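# Set slip sheet in orange crate, heat sink on top

## Task

Put the thin slip sheet so it lies flat on the bottom of the orange crate, then set the finned metal heat sink upright on that sheet with its fins pointing up. The heat sink is too wide for grip50, so use another tool. Afterwards, release everything, return every tool to the same stand slot it came from, and move the arm well away from the tools. A tool still locked on the arm counts as part of the arm.

## Robot and tools

Robot: a single UR7e-type arm with six joints (shoulder pan, shoulder lift, elbow, wrist 1, wrist 2, wrist 3). It has a tool changer on its flange, and three tools hang in a stand: grip50 (two-finger, 50 mm stroke), grip85 (two-finger, 85 mm stroke) and cup (suction). tool_id in a result shows which tool is locked on: grip50, grip85, cup or none.

Frames: the scene frame has its origin on the table top under the arm base, +z up, +y to the left when facing along +x. end_effector_position (metres) and end_effector_quat_wxyz give the pose of the changer face centre in that frame. The face's own z axis points out away from the arm. Tool points, in mm from the face centre along face x, y, z: grip50 grip point (0, -25, 180); grip85 grip point (0, 0, 173) when closed, 13 mm closer to the face when fully open; cup rim centre (0, 0, 175). Both grippers close along face x.

execute_actions(actions): a list of actions. Each action is a table of 1 to 15 rows, and each row lasts one 1/30 s step. If there are fewer than 15 rows, the last one is repeated until the action is over (0.5 s). A row holds 14 numbers in [-1, 1], in this order: dx, dy, dz, rx, ry, rz, tool/lock, grip50_position, grip50_force_limit, grip50_speed, grip85_position, grip85_force_limit, grip85_speed, cup_suction. The first six are an offset, not a pose. They are in the changer face's own axes and measured from the face pose at the start of that action; for the first action in a call, that is the last pose reported. Every row refers to that same start pose, not to the row before it. Scale: 1.0 = 0.6 m or 180 degrees, and rx, ry, rz form one rotation vector. Each step is clipped to 100 mm and 16 degrees from the measured pose. Six optional extra numbers (0 to 1) scale the stiffness of each joint in joint order. An empty list just returns the state and images.

Tool fields: lock > 0 locks onto the plate touching the face, < 0 unlocks, 0 keeps the last command; each takes about 1 s. Gripper position: +1 is fully open. grip50's pads meet near -0.65 and grip85's near -0.8. Send -1 to close until the object stops the fingers. force_limit runs from -1 (about 20 N) to +1 (185 N for grip50, 235 N for grip85). speed runs from -1 (about 20 mm/s) to +1 (150 mm/s). cup_suction above 0.01 means on; 0.01 or below means off and vents the cup. It stays at its last value between actions. Gripper commands work only once the tool reads ready, i.e. its readings show numbers instead of n/a.

move(target, speed, stop_force, blocking): target is one row in the same layout, an offset from the last reported pose in face axes. The face follows a straight path there, taking 0.5 to 10 s. speed is in m/s, 0.002 to 0.5 (default 0.25); turning is allowed up to twice that value in rad/s. stop_force (9 to 40 N, optional) ends the path when the push against the motion reaches that value; the arm then backs off two steps. Use it only for slow, non-turning approaches, and leave it out when moving away from a contact. blocking=false returns after 0.5 s; check with wait(0) or end with stop. The result adds a move: line with the ending (done, contact, off_target, moving, held, fault), the limits that acted (paced = clipped, held = steps blocked), and the distance to target.

wait(seconds): 0 to 10; lets time pass while the last command is held. stop: brakes a running move. zoom_image(camera, region): enlarges [x0, y0, x1, y1] (at most 504x504) of cam_head_left, cam_head_right, cam_high, cam_low or cam_wrist. read_manual: returns licence text only. finished_scene(scene): ends the scene for good.

Results: the state line gives pose, velocities, Joint positions, Hand target (where the controller is driving), Wrist force and Wrist torque in face axes (offset up to 4 N, noise around 2.4 N, saturating near 50 N), and readings such as plate_near, locked, unlocked, in_stand, unlock_refused, object_status, position_measured, cup_suction_measured and cup_part_present. A pose unreachable line means the clearance check changed or blocked the command. object_status: 0 moving, 1 stopped while opening, 2 stopped while closing (a grip), 3 at target or pads met.

Tool changing: align the face with the plate to within about 1 mm and 1 degree, with face -y pointing to the fork's open side. When plate_near = 1, lock and wait for locked = 1. The gripper then cycles closed and open by itself, so nothing should be between its fingers. To remove a tool, lift it 10 to 30 mm (about 20), pull at least 110 mm out along face -y, then rise. Return it by the reverse path. When in_stand = 1, keep still, unlock and wait for unlocked = 1. The unlock only works while the tool is in the stand. Slots are 180 mm apart.

Cup: switch suction on and seat the whole rim on a smooth flat area away from edges. A held part is present when cup_part_present = 1. Release by setting the part down, turning suction off and lifting 15 mm.

Avoid: hitting things fast or driving targets past a contact, since the arm is stiff. 150 N of outside force or a joint torque at its load limit causes a 10 s fault stop; wrist joints are limited to 25.2 N m. Also avoid moving loads fast on the cup, knocking anything off the table, drops, and holding heavy loads long enough to overheat the motors.

Each tool is called after ">>>" as name(argument=value, ...), one argument or row to a line, values as JSON.

## Session

>>> execute_actions(
  actions=[],
)

Scene clock: 0.00 s.
end_effector_position=(+0.4317, -0.0004, +0.3677) locked=0 unlocked=1 plate_near=0 in_stand=0 unlock_refused=0 tool_id=none grip50_position_measured=n/a grip50_object_status=n/a grip85_position_measured=n/a grip85_object_status=n/a cup_suction_measured=n/a cup_part_present=n/a end_effector_quat_wxyz=(-0.009, +0.705, +0.709, -0.001) end_effector_velocity=(-0.000, +0.000, -0.000) end_effector_angular_velocity=(+0.002, +0.001, +0.001)
Joint positions: [-0.315 -1.722  2.042 -1.888 -1.571 -1.888]
Joint velocities: [ 0.     0.     0.     0.     0.001 -0.   ]
Motor temperatures (°C, as the motors report them): [35 36 34 40 40 42]
Wrist force (N, on the end effector, along its own x y z axes, offset not removed): no reading
Wrist torque (N m, same axes, about the end effector's origin, offset not removed): no reading
Hand target: +0.432, -0.000, +0.368; -0.009, +0.705, +0.709, -0.001
Joint stiffness scale: [1. 1. 1. 1. 1. 1.]

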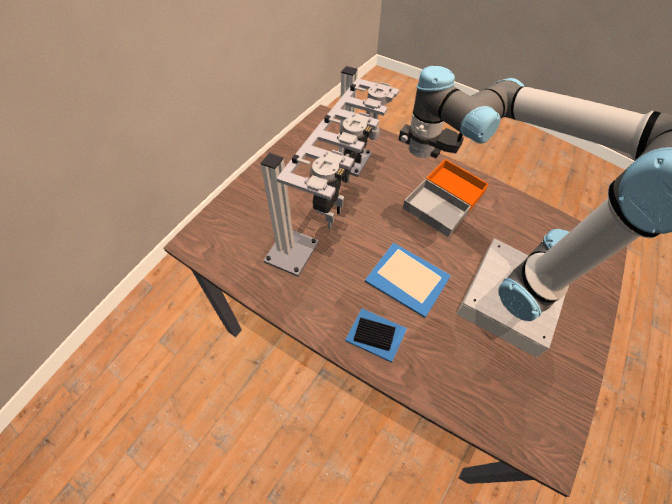

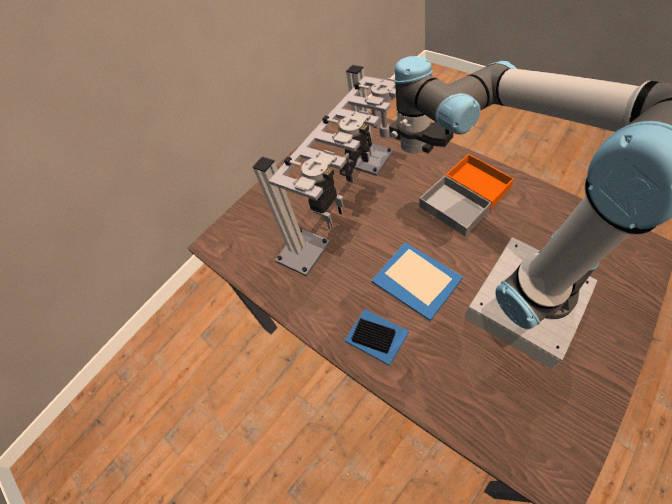

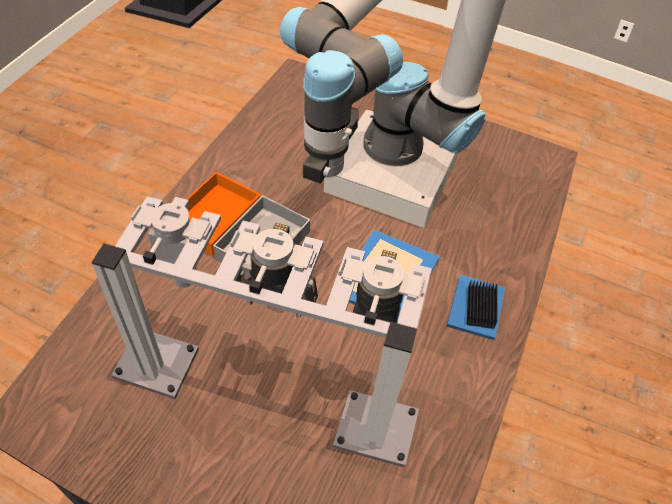

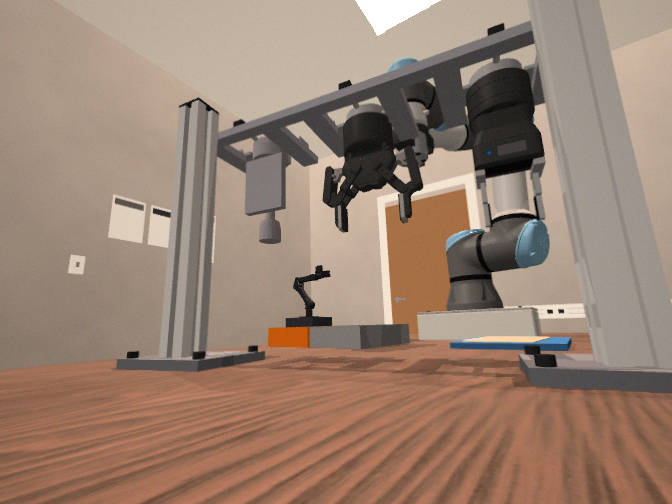

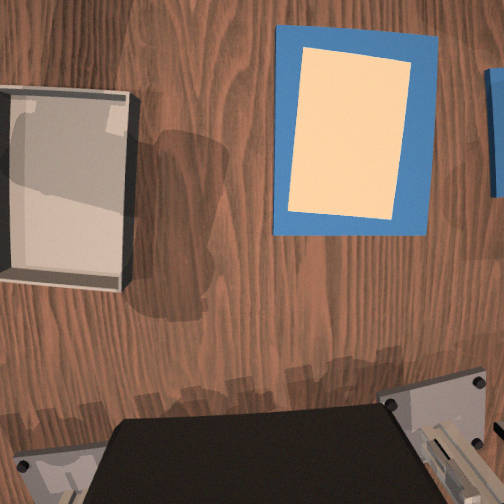

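>>> move(
  target=[-0.15,0.2,-0.3,0,0,-0.05,0,1,0,0,1,0,0,0],
)

>>> move(
  target=[-0.17,0.17,0.05,0,0,0,0,1,0,0,1,0,0,0],
)

Scene clock: 7.40 s.
end_effector_position=(+0.5535, -0.0907, +0.5448) locked=0 unlocked=1 plate_near=0 in_stand=0 unlock_refused=0 tool_id=none grip50_position_measured=n/a grip50_object_status=n/a grip85_position_measured=n/a grip85_object_status=n/a cup_suction_measured=n/a cup_part_present=n/a end_effector_quat_wxyz=(-0.008, +0.647, +0.762, +0.000) end_effector_velocity=(-0.000, -0.000, +0.003) end_effector_angular_velocity=(+0.006, +0.012, +0.003)
Joint positions: [-0.403 -1.45   1.313 -1.432 -1.57  -2.132]
Joint velocities: [-0.001  0.006 -0.019  0.026  0.001 -0.004]
Motor temperatures (°C, as the motors report them): [35 36 34 40 40 42]
Wrist force (N, on the end effector, along its own x y z axes, offset not removed): [0.7 4.4 2.4]
Wrist torque (N m, same axes, about the end effector's origin, offset not removed): [0.13 0.06 0.19]
Hand target: +0.554, -0.092, +0.545; -0.009, +0.647, +0.763, +0.000
Off the commanded pose: 0.001 m, 0 deg.
Joint stiffness scale: [1. 1. 1. 1. 1. 1.]
move: done
camera_calibration (this result's frames):
cam_wrist: T_world_to_cam=[[-0.112697, 0.990912, 0.0734347, 0.113126], [0.975507, 0.0962879, 0.197774, -0.578546], [0.188906, 0.0939246, -0.977493, 0.484007], [0, 0, 0, 1]] pos_world=[0.485692, -0.101851, 0.579228]

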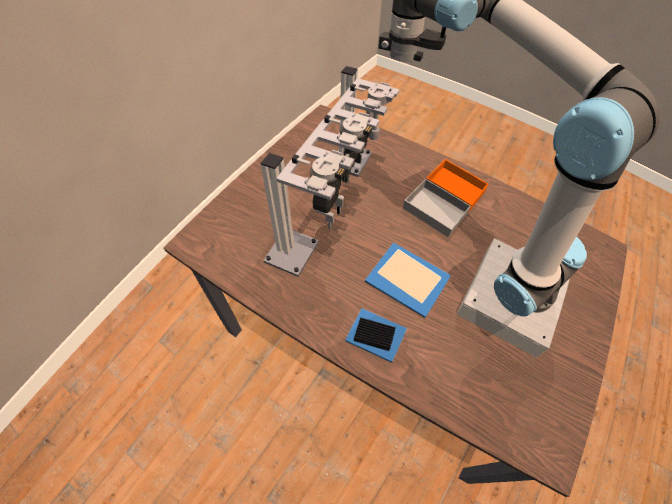

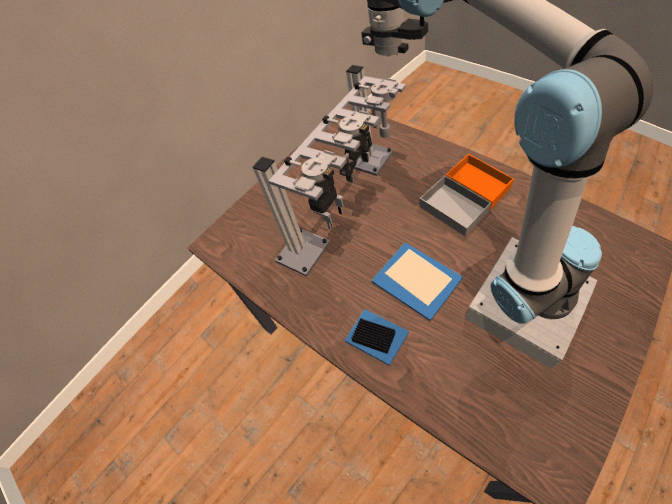

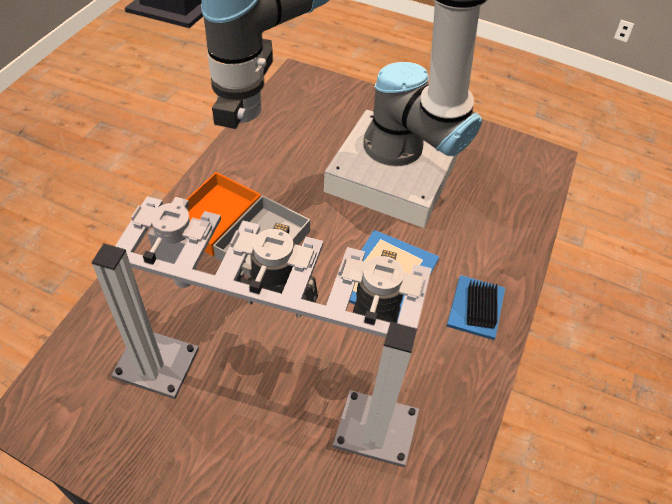

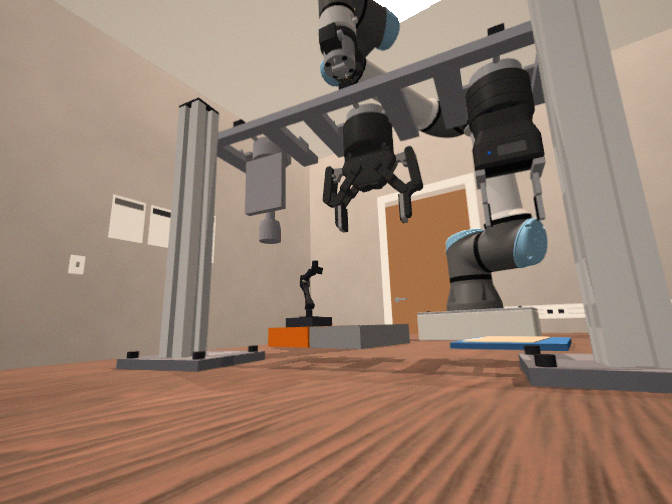

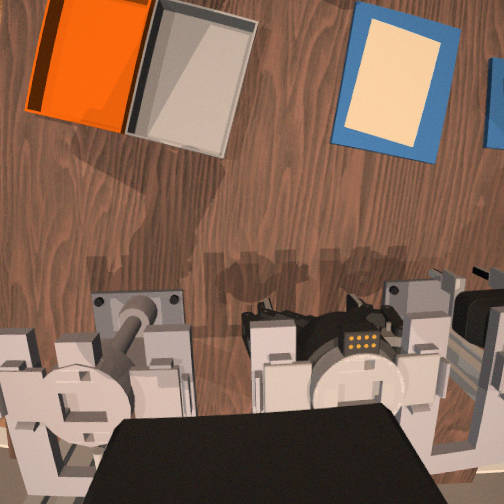

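Scene clock: 8.73 s.
end_effector_position=(+0.6693, -0.1743, +0.5132) locked=0 unlocked=1 plate_near=0 in_stand=0 unlock_refused=0 tool_id=none grip50_position_measured=n/a grip50_object_status=n/a grip85_position_measured=n/a grip85_object_status=n/a cup_suction_measured=n/a cup_part_present=n/a end_effector_quat_wxyz=(-0.008, +0.647, +0.762, +0.001) end_effector_velocity=(+0.002, -0.001, -0.003) end_effector_angular_velocity=(+0.007, +0.010, -0.000)
Joint positions: [-0.451 -1.116  0.952 -1.406 -1.57  -2.179]
Joint velocities: [-0.     0.011 -0.011  0.012  0.002  0.   ]
Motor temperatures (°C, as the motors report them): [35 36 34 40 40 42]
Wrist force (N, on the end effector, along its own x y z axes, offset not removed): [-0.6 2.7 2.6]
Wrist torque (N m, same axes, about the end effector's origin, offset not removed): [-0.08 0.08 0.19]
Hand target: +0.670, -0.175, +0.513; -0.008, +0.647, +0.762, +0.000
Off the commanded pose: 0.001 m, 0 deg.
Joint stiffness scale: [1. 1. 1. 1. 1. 1.]
move: done
camera_calibration (this result's frames):
cam_wrist: T_world_to_cam=[[-0.111879, 0.991043, 0.0729126, 0.211056], [0.975386, 0.0954884, 0.198757, -0.677763], [0.190015, 0.0933547, -0.977333, 0.438173], [0, 0, 0, 1]] pos_world=[0.601434, -0.185353, 0.547562]

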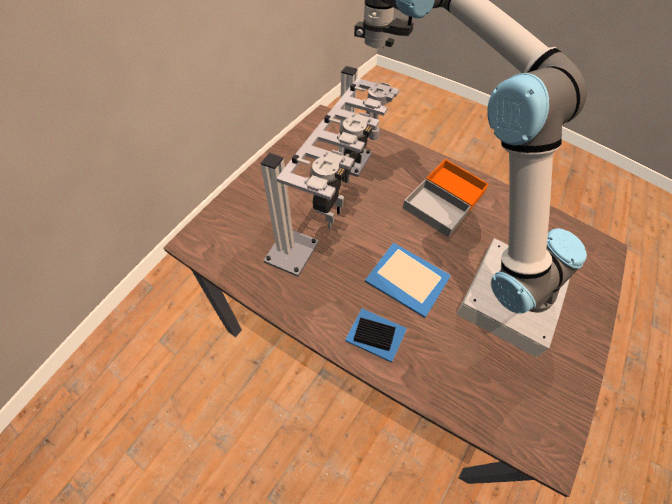

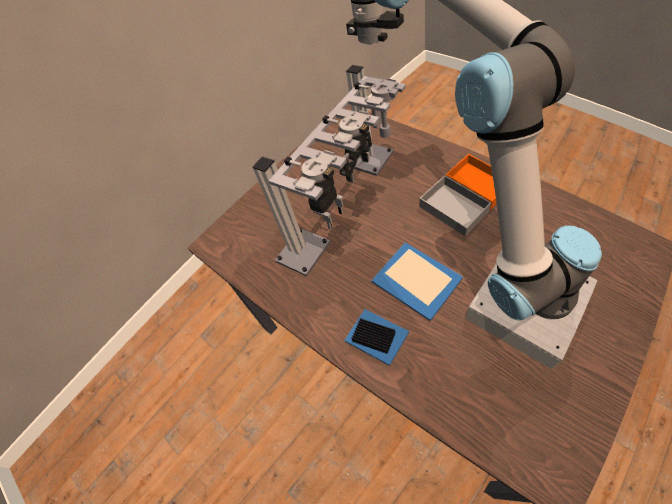

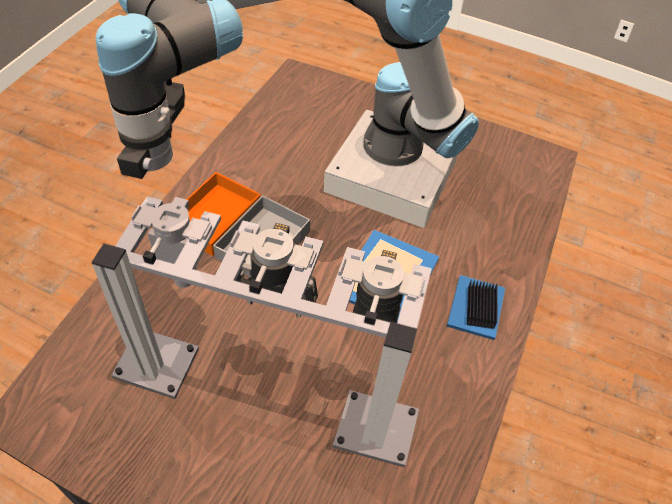

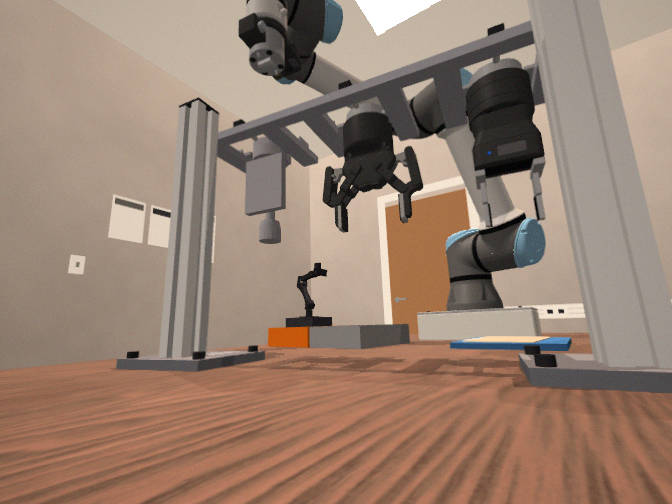

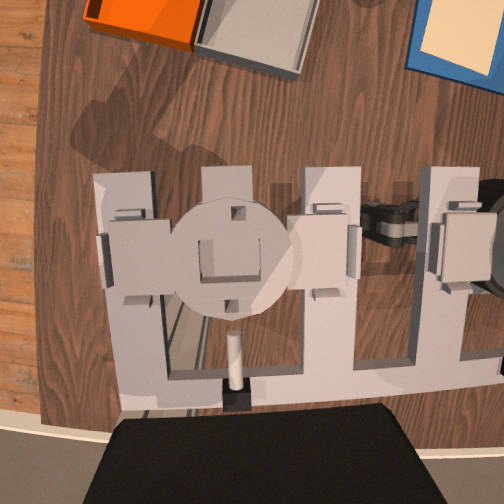

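>>> move(
  target=[-0.002,-0.041,0.21,-0.003,-0.004,0.008,0,1,0,0,1,0,0,0],
)

>>> move(
  target=[0,0,0.07,0,0,0,0,1,0,0,1,0,0,0],
  speed=0.008,
  stop_force=12,
)

Scene clock: 17.70 s.
end_effector_position=(+0.6452, -0.1773, +0.3880) locked=0 unlocked=1 plate_near=0 in_stand=0 unlock_refused=0 tool_id=none grip50_position_measured=n/a grip50_object_status=n/a grip85_position_measured=n/a grip85_object_status=n/a cup_suction_measured=n/a cup_part_present=n/a end_effector_quat_wxyz=(+0.000, +0.656, +0.755, +0.000) end_effector_velocity=(+0.000, -0.002, -0.002) end_effector_angular_velocity=(-0.004, -0.007, -0.002)
Joint positions: [-0.47  -1.173  1.36  -1.772 -1.575 -2.176]
Joint velocities: [-0.002  0.     0.008 -0.016 -0.     0.   ]
Motor temperatures (°C, as the motors report them): [35 36 34 40 40 42]
Wrist force (N, on the end effector, along its own x y z axes, offset not removed): [-0.1 4.0 3.0]
Wrist torque (N m, same axes, about the end effector's origin, offset not removed): [0.14 0.14 0.26]
Hand target: +0.644, -0.178, +0.387; +0.000, +0.657, +0.754, +0.000
Off the commanded pose: 0.002 m, 0 deg.
Joint stiffness scale: [1. 1. 1. 1. 1. 1.]
move: done
camera_calibration (this result's frames):
cam_wrist: T_world_to_cam=[[-0.0896456, 0.994113, 0.0608523, 0.211346], [0.975101, 0.0751602, 0.208634, -0.636333], [0.202832, 0.0780403, -0.976099, 0.309217], [0, 0, 0, 1]] pos_world=[0.576717, -0.186406, 0.421726]

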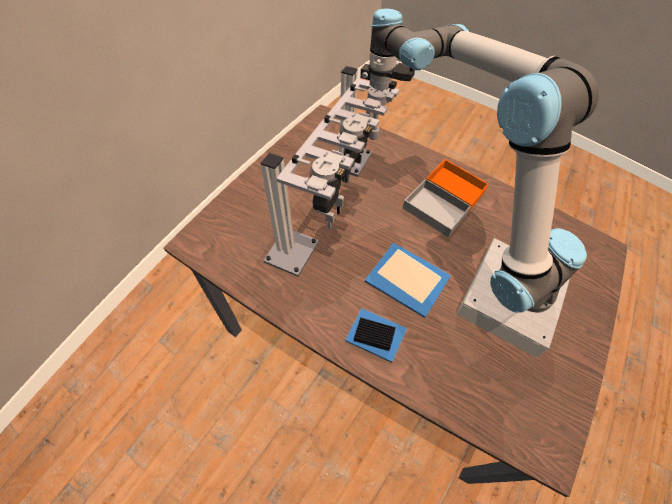

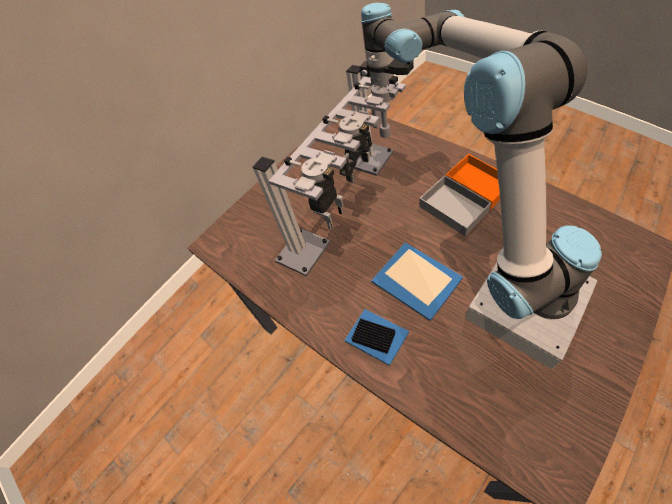

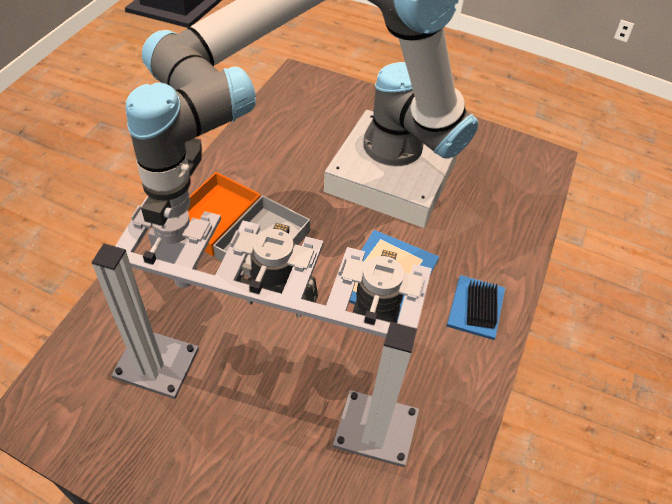

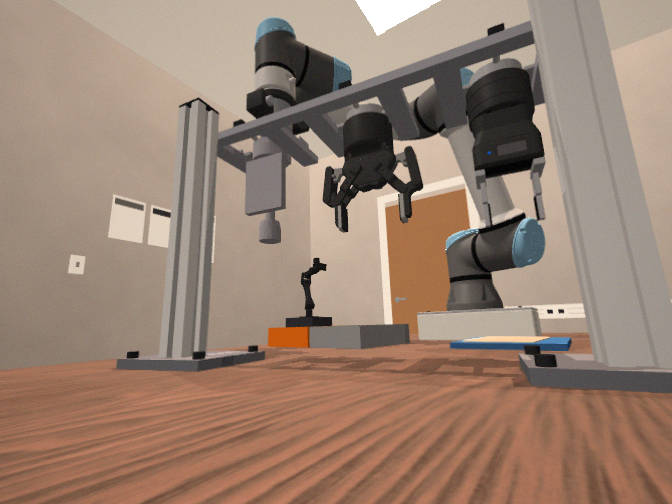

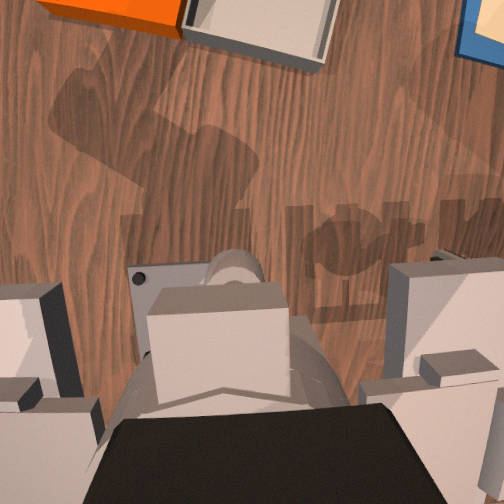

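Scene clock: 21.37 s.
end_effector_position=(+0.6466, -0.1779, +0.3699) locked=0 unlocked=1 plate_near=0 in_stand=0 unlock_refused=0 tool_id=none grip50_position_measured=n/a grip50_object_status=n/a grip85_position_measured=n/a grip85_object_status=n/a cup_suction_measured=n/a cup_part_present=n/a end_effector_quat_wxyz=(+0.008, +0.656, +0.755, +0.002) end_effector_velocity=(+0.000, +0.000, +0.000) end_effector_angular_velocity=(+0.000, -0.001, -0.000)
Joint positions: [-0.47  -1.165  1.4   -1.835 -1.575 -2.176]
Joint velocities: [-0. -0. -0.  0.  0.  0.]
Motor temperatures (°C, as the motors report them): [35 36 34 40 40 42]
Wrist force (N, on the end effector, along its own x y z axes, offset not removed): [0.1 4.5 -3.5]
Wrist torque (N m, same axes, about the end effector's origin, offset not removed): [0.10 0.23 0.26]
Hand target: +0.647, -0.178, +0.370; +0.007, +0.656, +0.755, +0.002
Off the commanded pose: 0.024 m, 1 deg.
Joint stiffness scale: [1. 1. 1. 1. 1. 1.]
move: contact
camera_calibration (this result's frames):
cam_wrist: T_world_to_cam=[[-0.0903311, 0.994513, 0.0527669, 0.216685], [0.97216, 0.0765505, 0.221461, -0.636431], [0.216207, 0.0713027, -0.973741, 0.280622], [0, 0, 0, 1]] pos_world=[0.577614, -0.186786, 0.402764]

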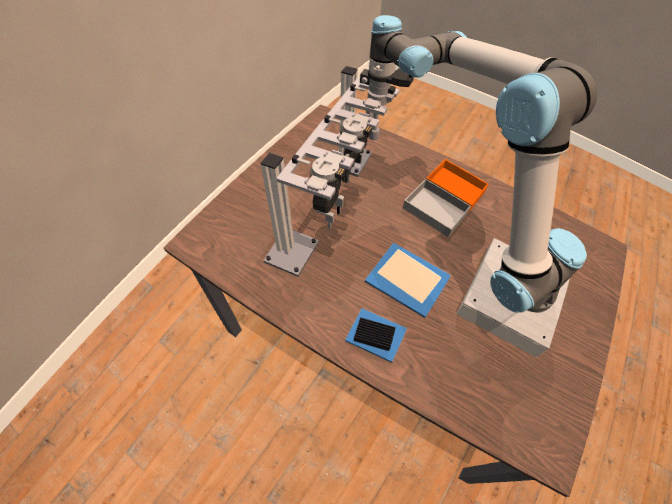

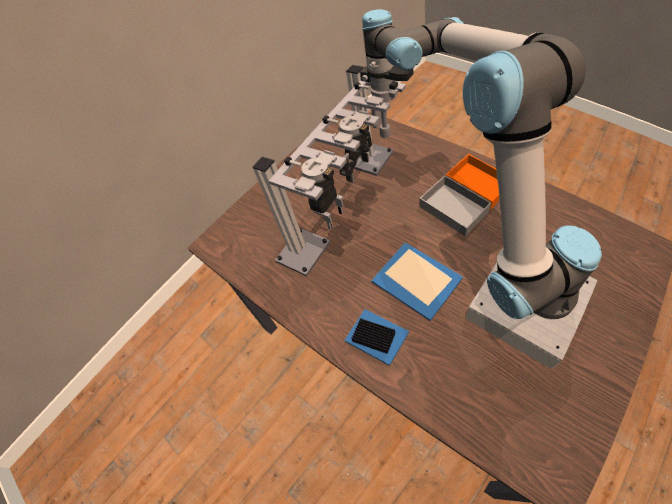

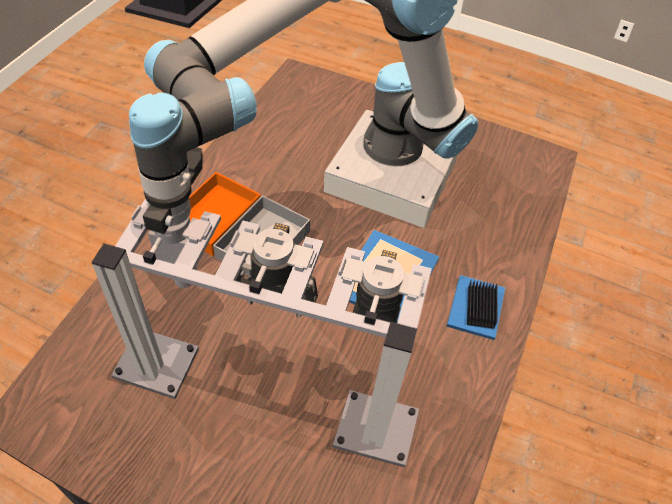

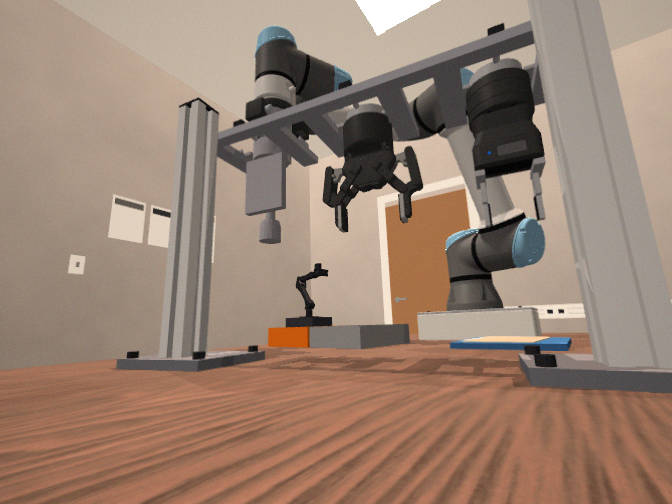

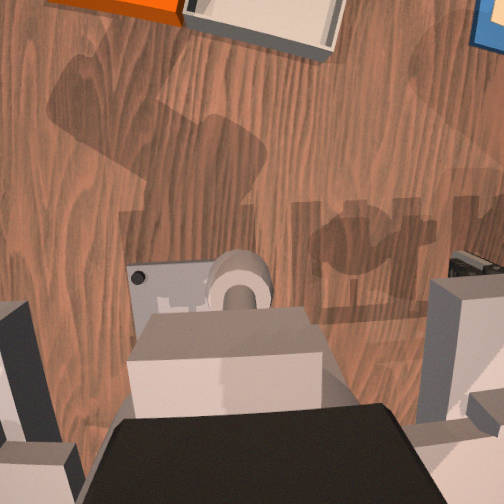

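>>> move(
  target=[-0.004,-0.0015,-0.008,0.0045,0.003,0,0,1,0,0,1,0,0,0],
  speed=0.02,
)

>>> wait(
  seconds=1,
)

>>> move(
  target=[0,0,0.04,0,0,0,0,1,0,0,1,0,0,0],
  speed=0.008,
  stop_force=20,
)

Scene clock: 27.97 s.
end_effector_position=(+0.6454, -0.1787, +0.3748) locked=0 unlocked=1 plate_near=0 in_stand=0 unlock_refused=0 tool_id=none grip50_position_measured=n/a grip50_object_status=n/a grip85_position_measured=n/a grip85_object_status=n/a cup_suction_measured=n/a cup_part_present=n/a end_effector_quat_wxyz=(+0.000, +0.656, +0.755, -0.000) end_effector_velocity=(-0.001, +0.001, -0.001) end_effector_angular_velocity=(+0.007, +0.011, +0.002)
Joint positions: [-0.472 -1.165  1.383 -1.802 -1.575 -2.179]
Joint velocities: [ 0.     0.003 -0.005  0.015  0.001 -0.002]
Motor temperatures (°C, as the motors report them): [35 36 34 40 40 42]
Wrist force (N, on the end effector, along its own x y z axes, offset not removed): [0.7 3.7 2.5]
Wrist torque (N m, same axes, about the end effector's origin, offset not removed): [0.03 0.06 0.25]
Hand target: +0.646, -0.180, +0.375; -0.000, +0.656, +0.755, -0.000
Off the commanded pose: 0.002 m, 0 deg.
Joint stiffness scale: [1. 1. 1. 1. 1. 1.]
move: done
camera_calibration (this result's frames):
cam_wrist: T_world_to_cam=[[-0.0906229, 0.994008, 0.0611159, 0.214067], [0.975128, 0.0761025, 0.208168, -0.63334], [0.20227, 0.0784606, -0.976182, 0.296875], [0, 0, 0, 1]] pos_world=[0.576938, -0.187878, 0.408563]

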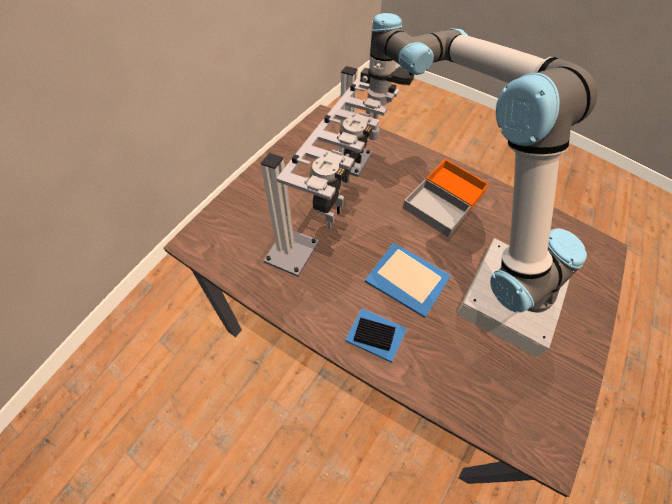

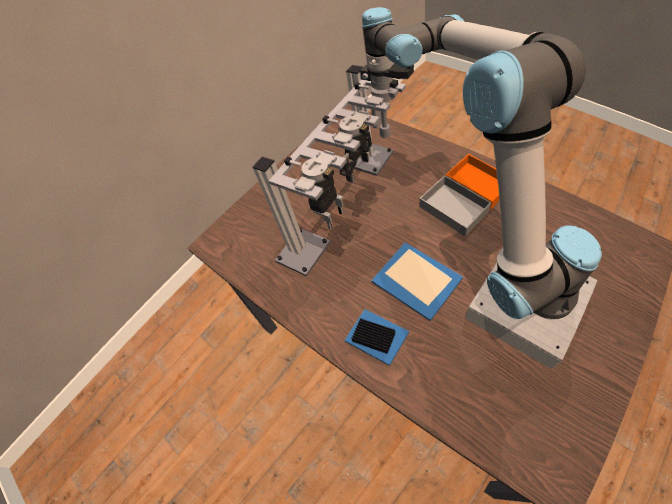

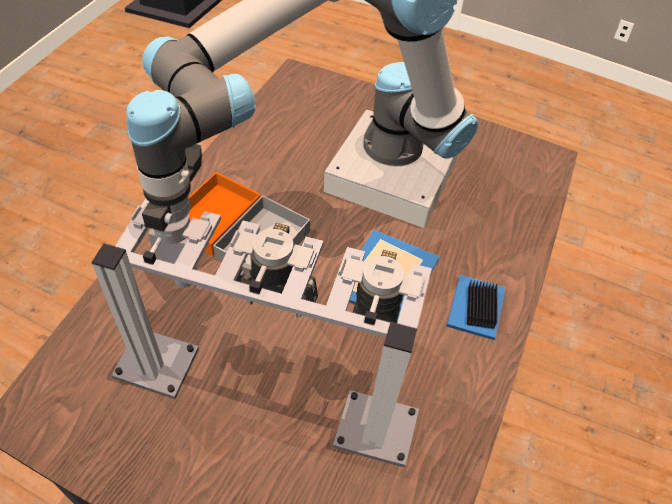

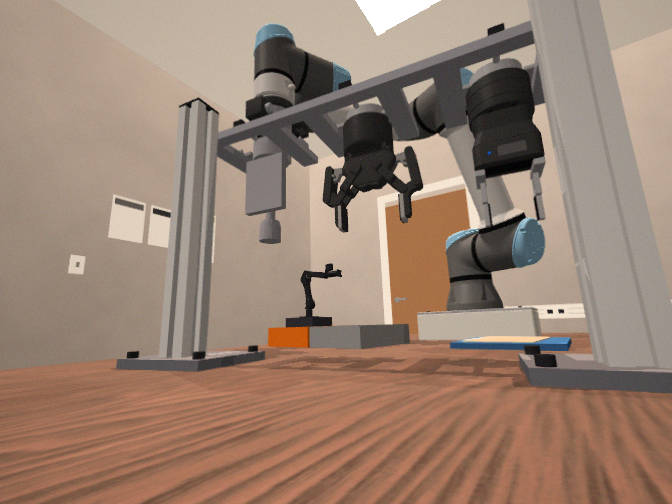

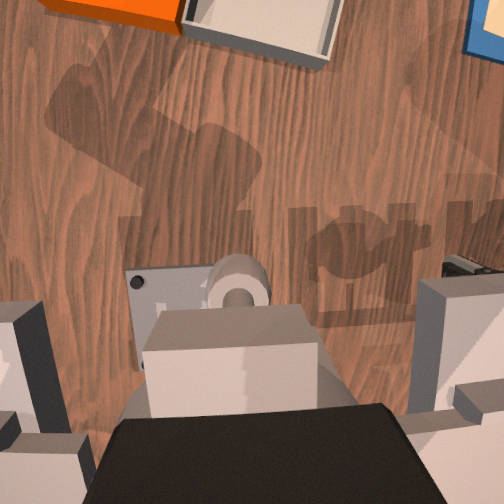

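Scene clock: 28.97 s.
end_effector_position=(+0.6453, -0.1786, +0.3746) locked=0 unlocked=1 plate_near=0 in_stand=0 unlock_refused=0 tool_id=none grip50_position_measured=n/a grip50_object_status=n/a grip85_position_measured=n/a grip85_object_status=n/a cup_suction_measured=n/a cup_part_present=n/a end_effector_quat_wxyz=(-0.001, +0.656, +0.755, -0.000) end_effector_velocity=(-0.000, -0.000, +0.000) end_effector_angular_velocity=(-0.001, +0.001, -0.001)
Joint positions: [-0.472 -1.165  1.382 -1.8   -1.575 -2.179]
Joint velocities: [-0.    -0.    -0.     0.    -0.001  0.   ]
Motor temperatures (°C, as the motors report them): [35 36 34 40 40 42]
Wrist force (N, on the end effector, along its own x y z axes, offset not removed): [0.4 3.7 3.4]
Wrist torque (N m, same axes, about the end effector's origin, offset not removed): [0.12 0.08 0.22]
Hand target: +0.646, -0.180, +0.375; -0.000, +0.656, +0.755, -0.000
Off the commanded pose: 0.002 m, 0 deg.
Joint stiffness scale: [1. 1. 1. 1. 1. 1.]
wait: 1.00 s; at rest by 0.17 s
camera_calibration (this result's frames):
cam_wrist: T_world_to_cam=[[-0.0907074, 0.993943, 0.0620469, 0.213706], [0.97544, 0.0761158, 0.206696, -0.632834], [0.200721, 0.0792719, -0.976436, 0.297924], [0, 0, 0, 1]] pos_world=[0.576877, -0.187859, 0.408448]

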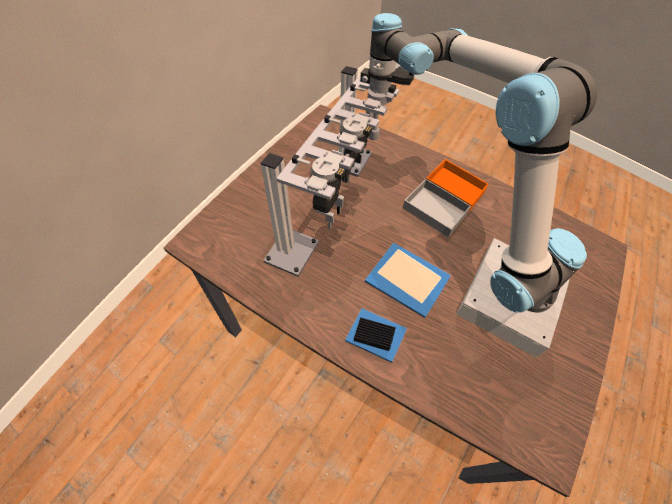

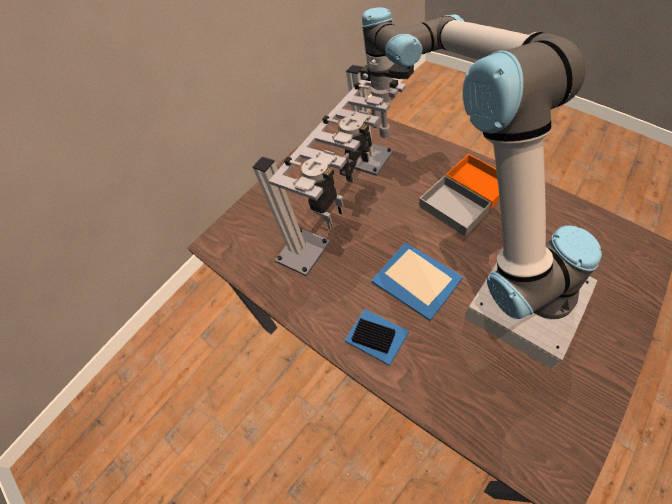

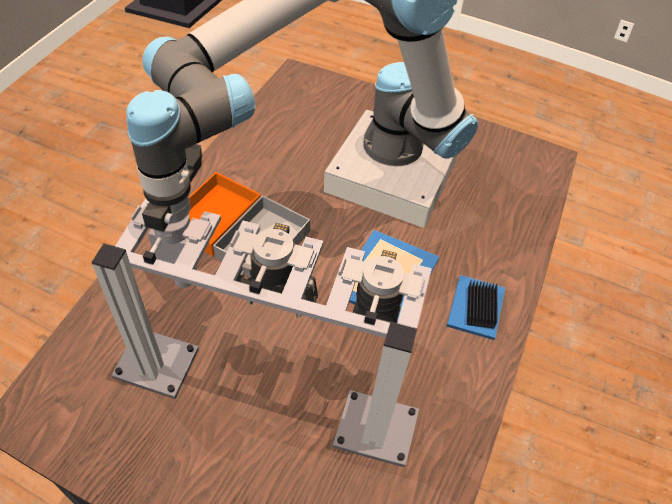

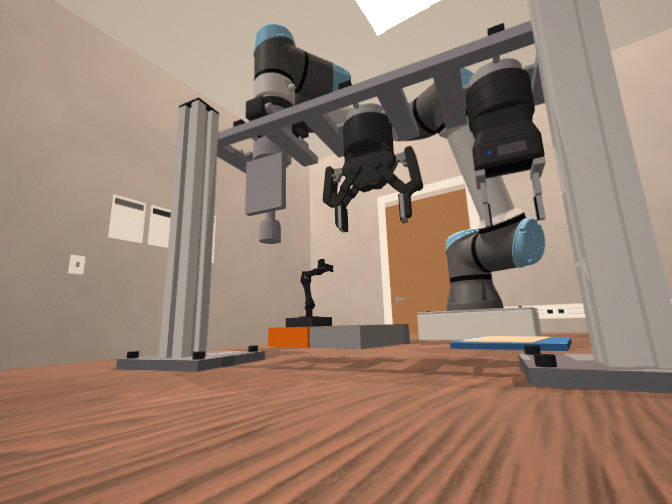

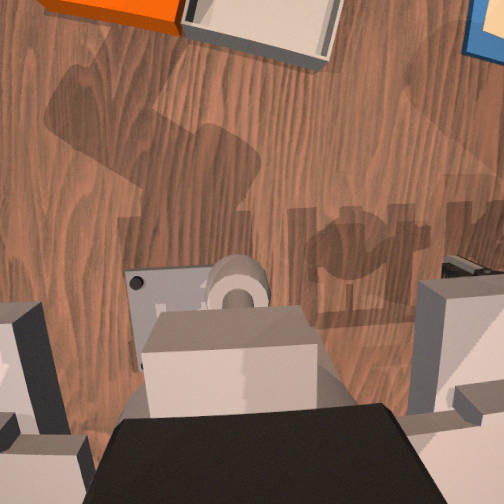

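Scene clock: 32.20 s.
end_effector_position=(+0.6482, -0.1796, +0.3612) locked=0 unlocked=1 plate_near=0 in_stand=1 unlock_refused=0 tool_id=none grip50_position_measured=n/a grip50_object_status=n/a grip85_position_measured=n/a grip85_object_status=n/a cup_suction_measured=n/a cup_part_present=n/a end_effector_quat_wxyz=(+0.010, +0.656, +0.755, +0.003) end_effector_velocity=(+0.001, -0.001, -0.002) end_effector_angular_velocity=(-0.002, -0.003, -0.001)
Joint positions: [-0.472 -1.157  1.412 -1.861 -1.574 -2.179]
Joint velocities: [-0.     0.002  0.003 -0.009 -0.001  0.   ]
Motor temperatures (°C, as the motors report them): [35 36 34 40 40 42]
Wrist force (N, on the end effector, along its own x y z axes, offset not removed): [-4.9 16.7 -6.2]
Wrist torque (N m, same axes, about the end effector's origin, offset not removed): [0.30 0.09 0.14]
Hand target: +0.645, -0.179, +0.351; -0.001, +0.656, +0.755, -0.000
Off the commanded pose: 0.011 m, 1 deg.
Joint stiffness scale: [1. 1. 1. 1. 1. 1.]
move: off_target
camera_calibration (this result's frames):
cam_wrist: T_world_to_cam=[[-0.0922157, 0.994461, 0.0504316, 0.22101], [0.970925, 0.0785657, 0.226126, -0.636443], [0.220911, 0.0698177, -0.972792, 0.268264], [0, 0, 0, 1]] pos_world=[0.579056, -0.188513, 0.393736]

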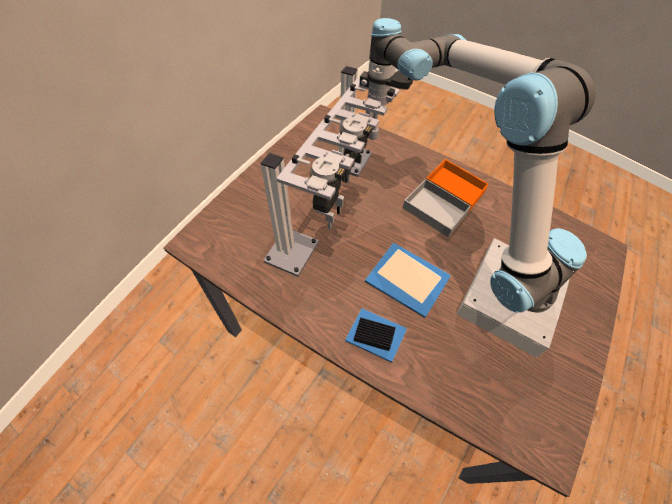

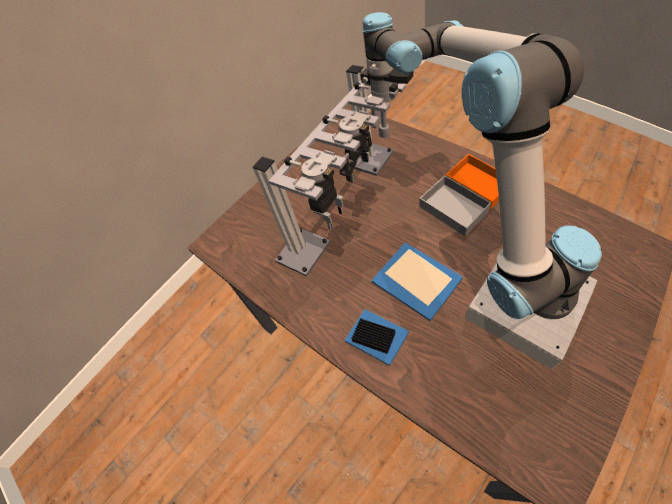

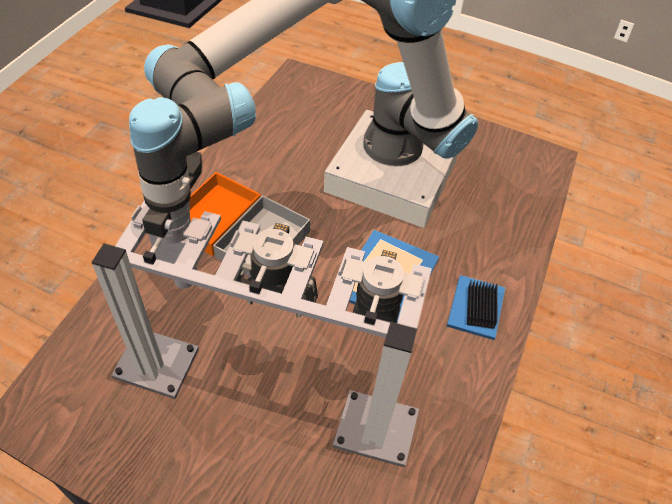

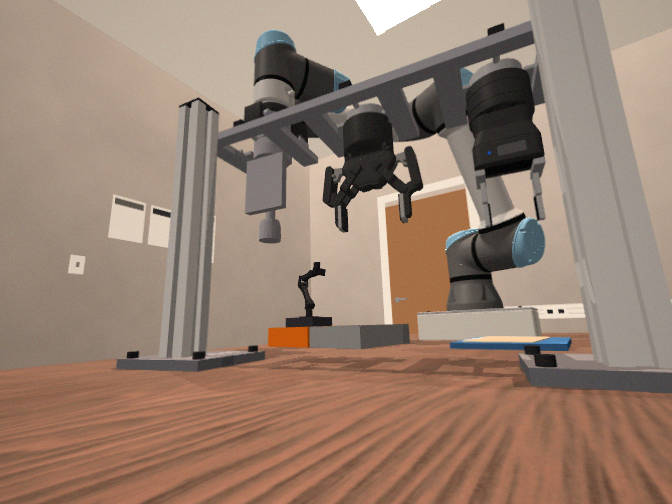

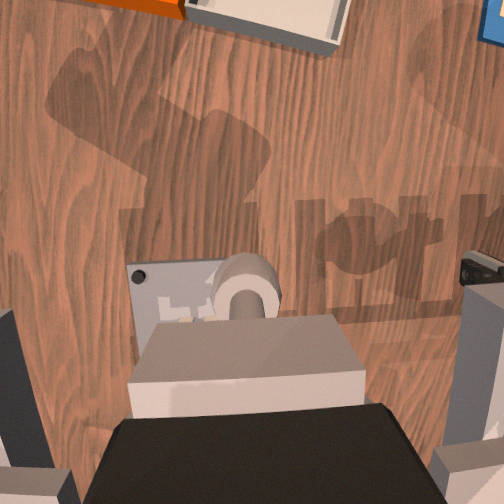

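The arm is compliant and sliding in.

>>> move(
  target=[-0.002,0.003,0.012,0.006,0.0035,0,0,1,0,0,1,0,0,0],
  speed=0.02,
)

Scene clock: 35.47 s.
end_effector_position=(+0.6494, -0.1802, +0.3601) locked=0 unlocked=1 plate_near=1 in_stand=1 unlock_refused=0 tool_id=none grip50_position_measured=n/a grip50_object_status=n/a grip85_position_measured=n/a grip85_object_status=n/a cup_suction_measured=n/a cup_part_present=n/a end_effector_quat_wxyz=(+0.005, +0.656, +0.755, +0.001) end_effector_velocity=(+0.001, -0.001, -0.001) end_effector_angular_velocity=(+0.004, +0.009, -0.001)
Joint positions: [-0.472 -1.15   1.402 -1.847 -1.575 -2.179]
Joint velocities: [-0.001  0.007 -0.011  0.013  0.     0.   ]
Motor temperatures (°C, as the motors report them): [35 36 34 40 40 42]
Wrist force (N, on the end effector, along its own x y z axes, offset not removed): [1.5 0.5 -7.2]
Wrist torque (N m, same axes, about the end effector's origin, offset not removed): [0.22 0.30 0.21]
Hand target: +0.650, -0.181, +0.354; -0.000, +0.656, +0.755, -0.001
Off the commanded pose: 0.006 m, 1 deg.
Joint stiffness scale: [1. 1. 1. 1. 1. 1.]
move: off_target
camera_calibration (this result's frames):
cam_wrist: T_world_to_cam=[[-0.0918845, 0.99422, 0.055539, 0.219687], [0.973103, 0.0778204, 0.216829, -0.635504], [0.211254, 0.0739684, -0.974628, 0.274592], [0, 0, 0, 1]] pos_world=[0.580587, -0.189273, 0.39322]

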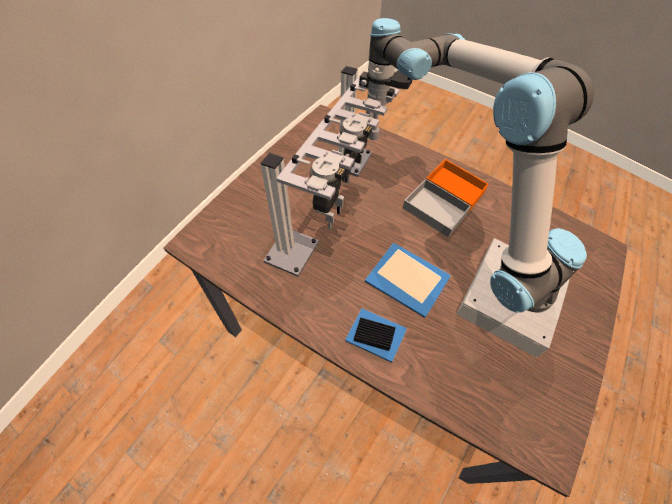

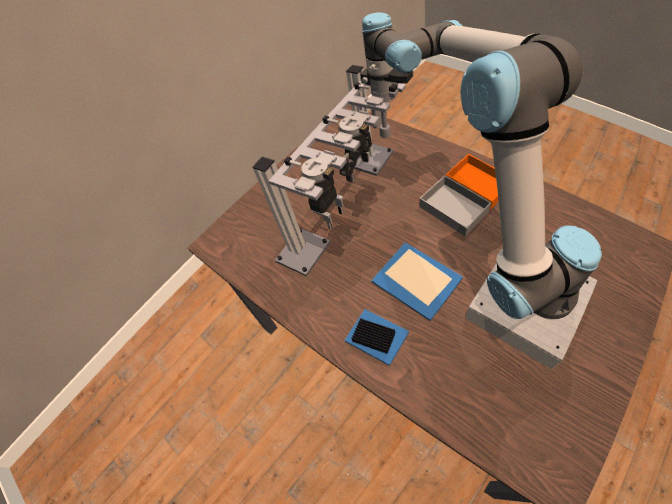

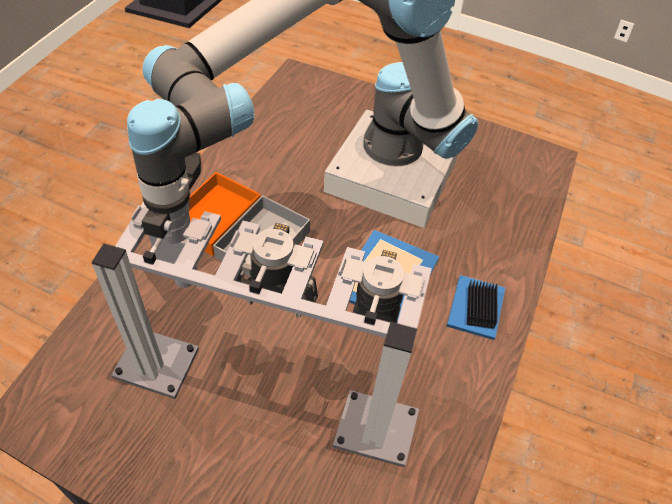

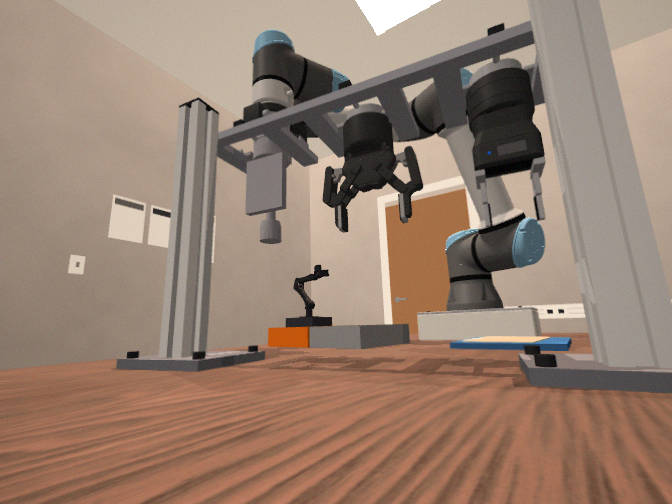

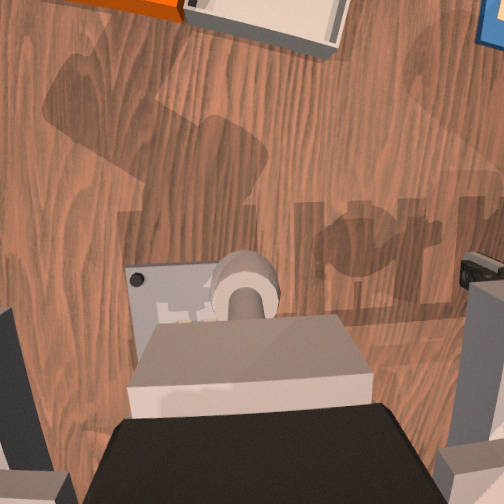

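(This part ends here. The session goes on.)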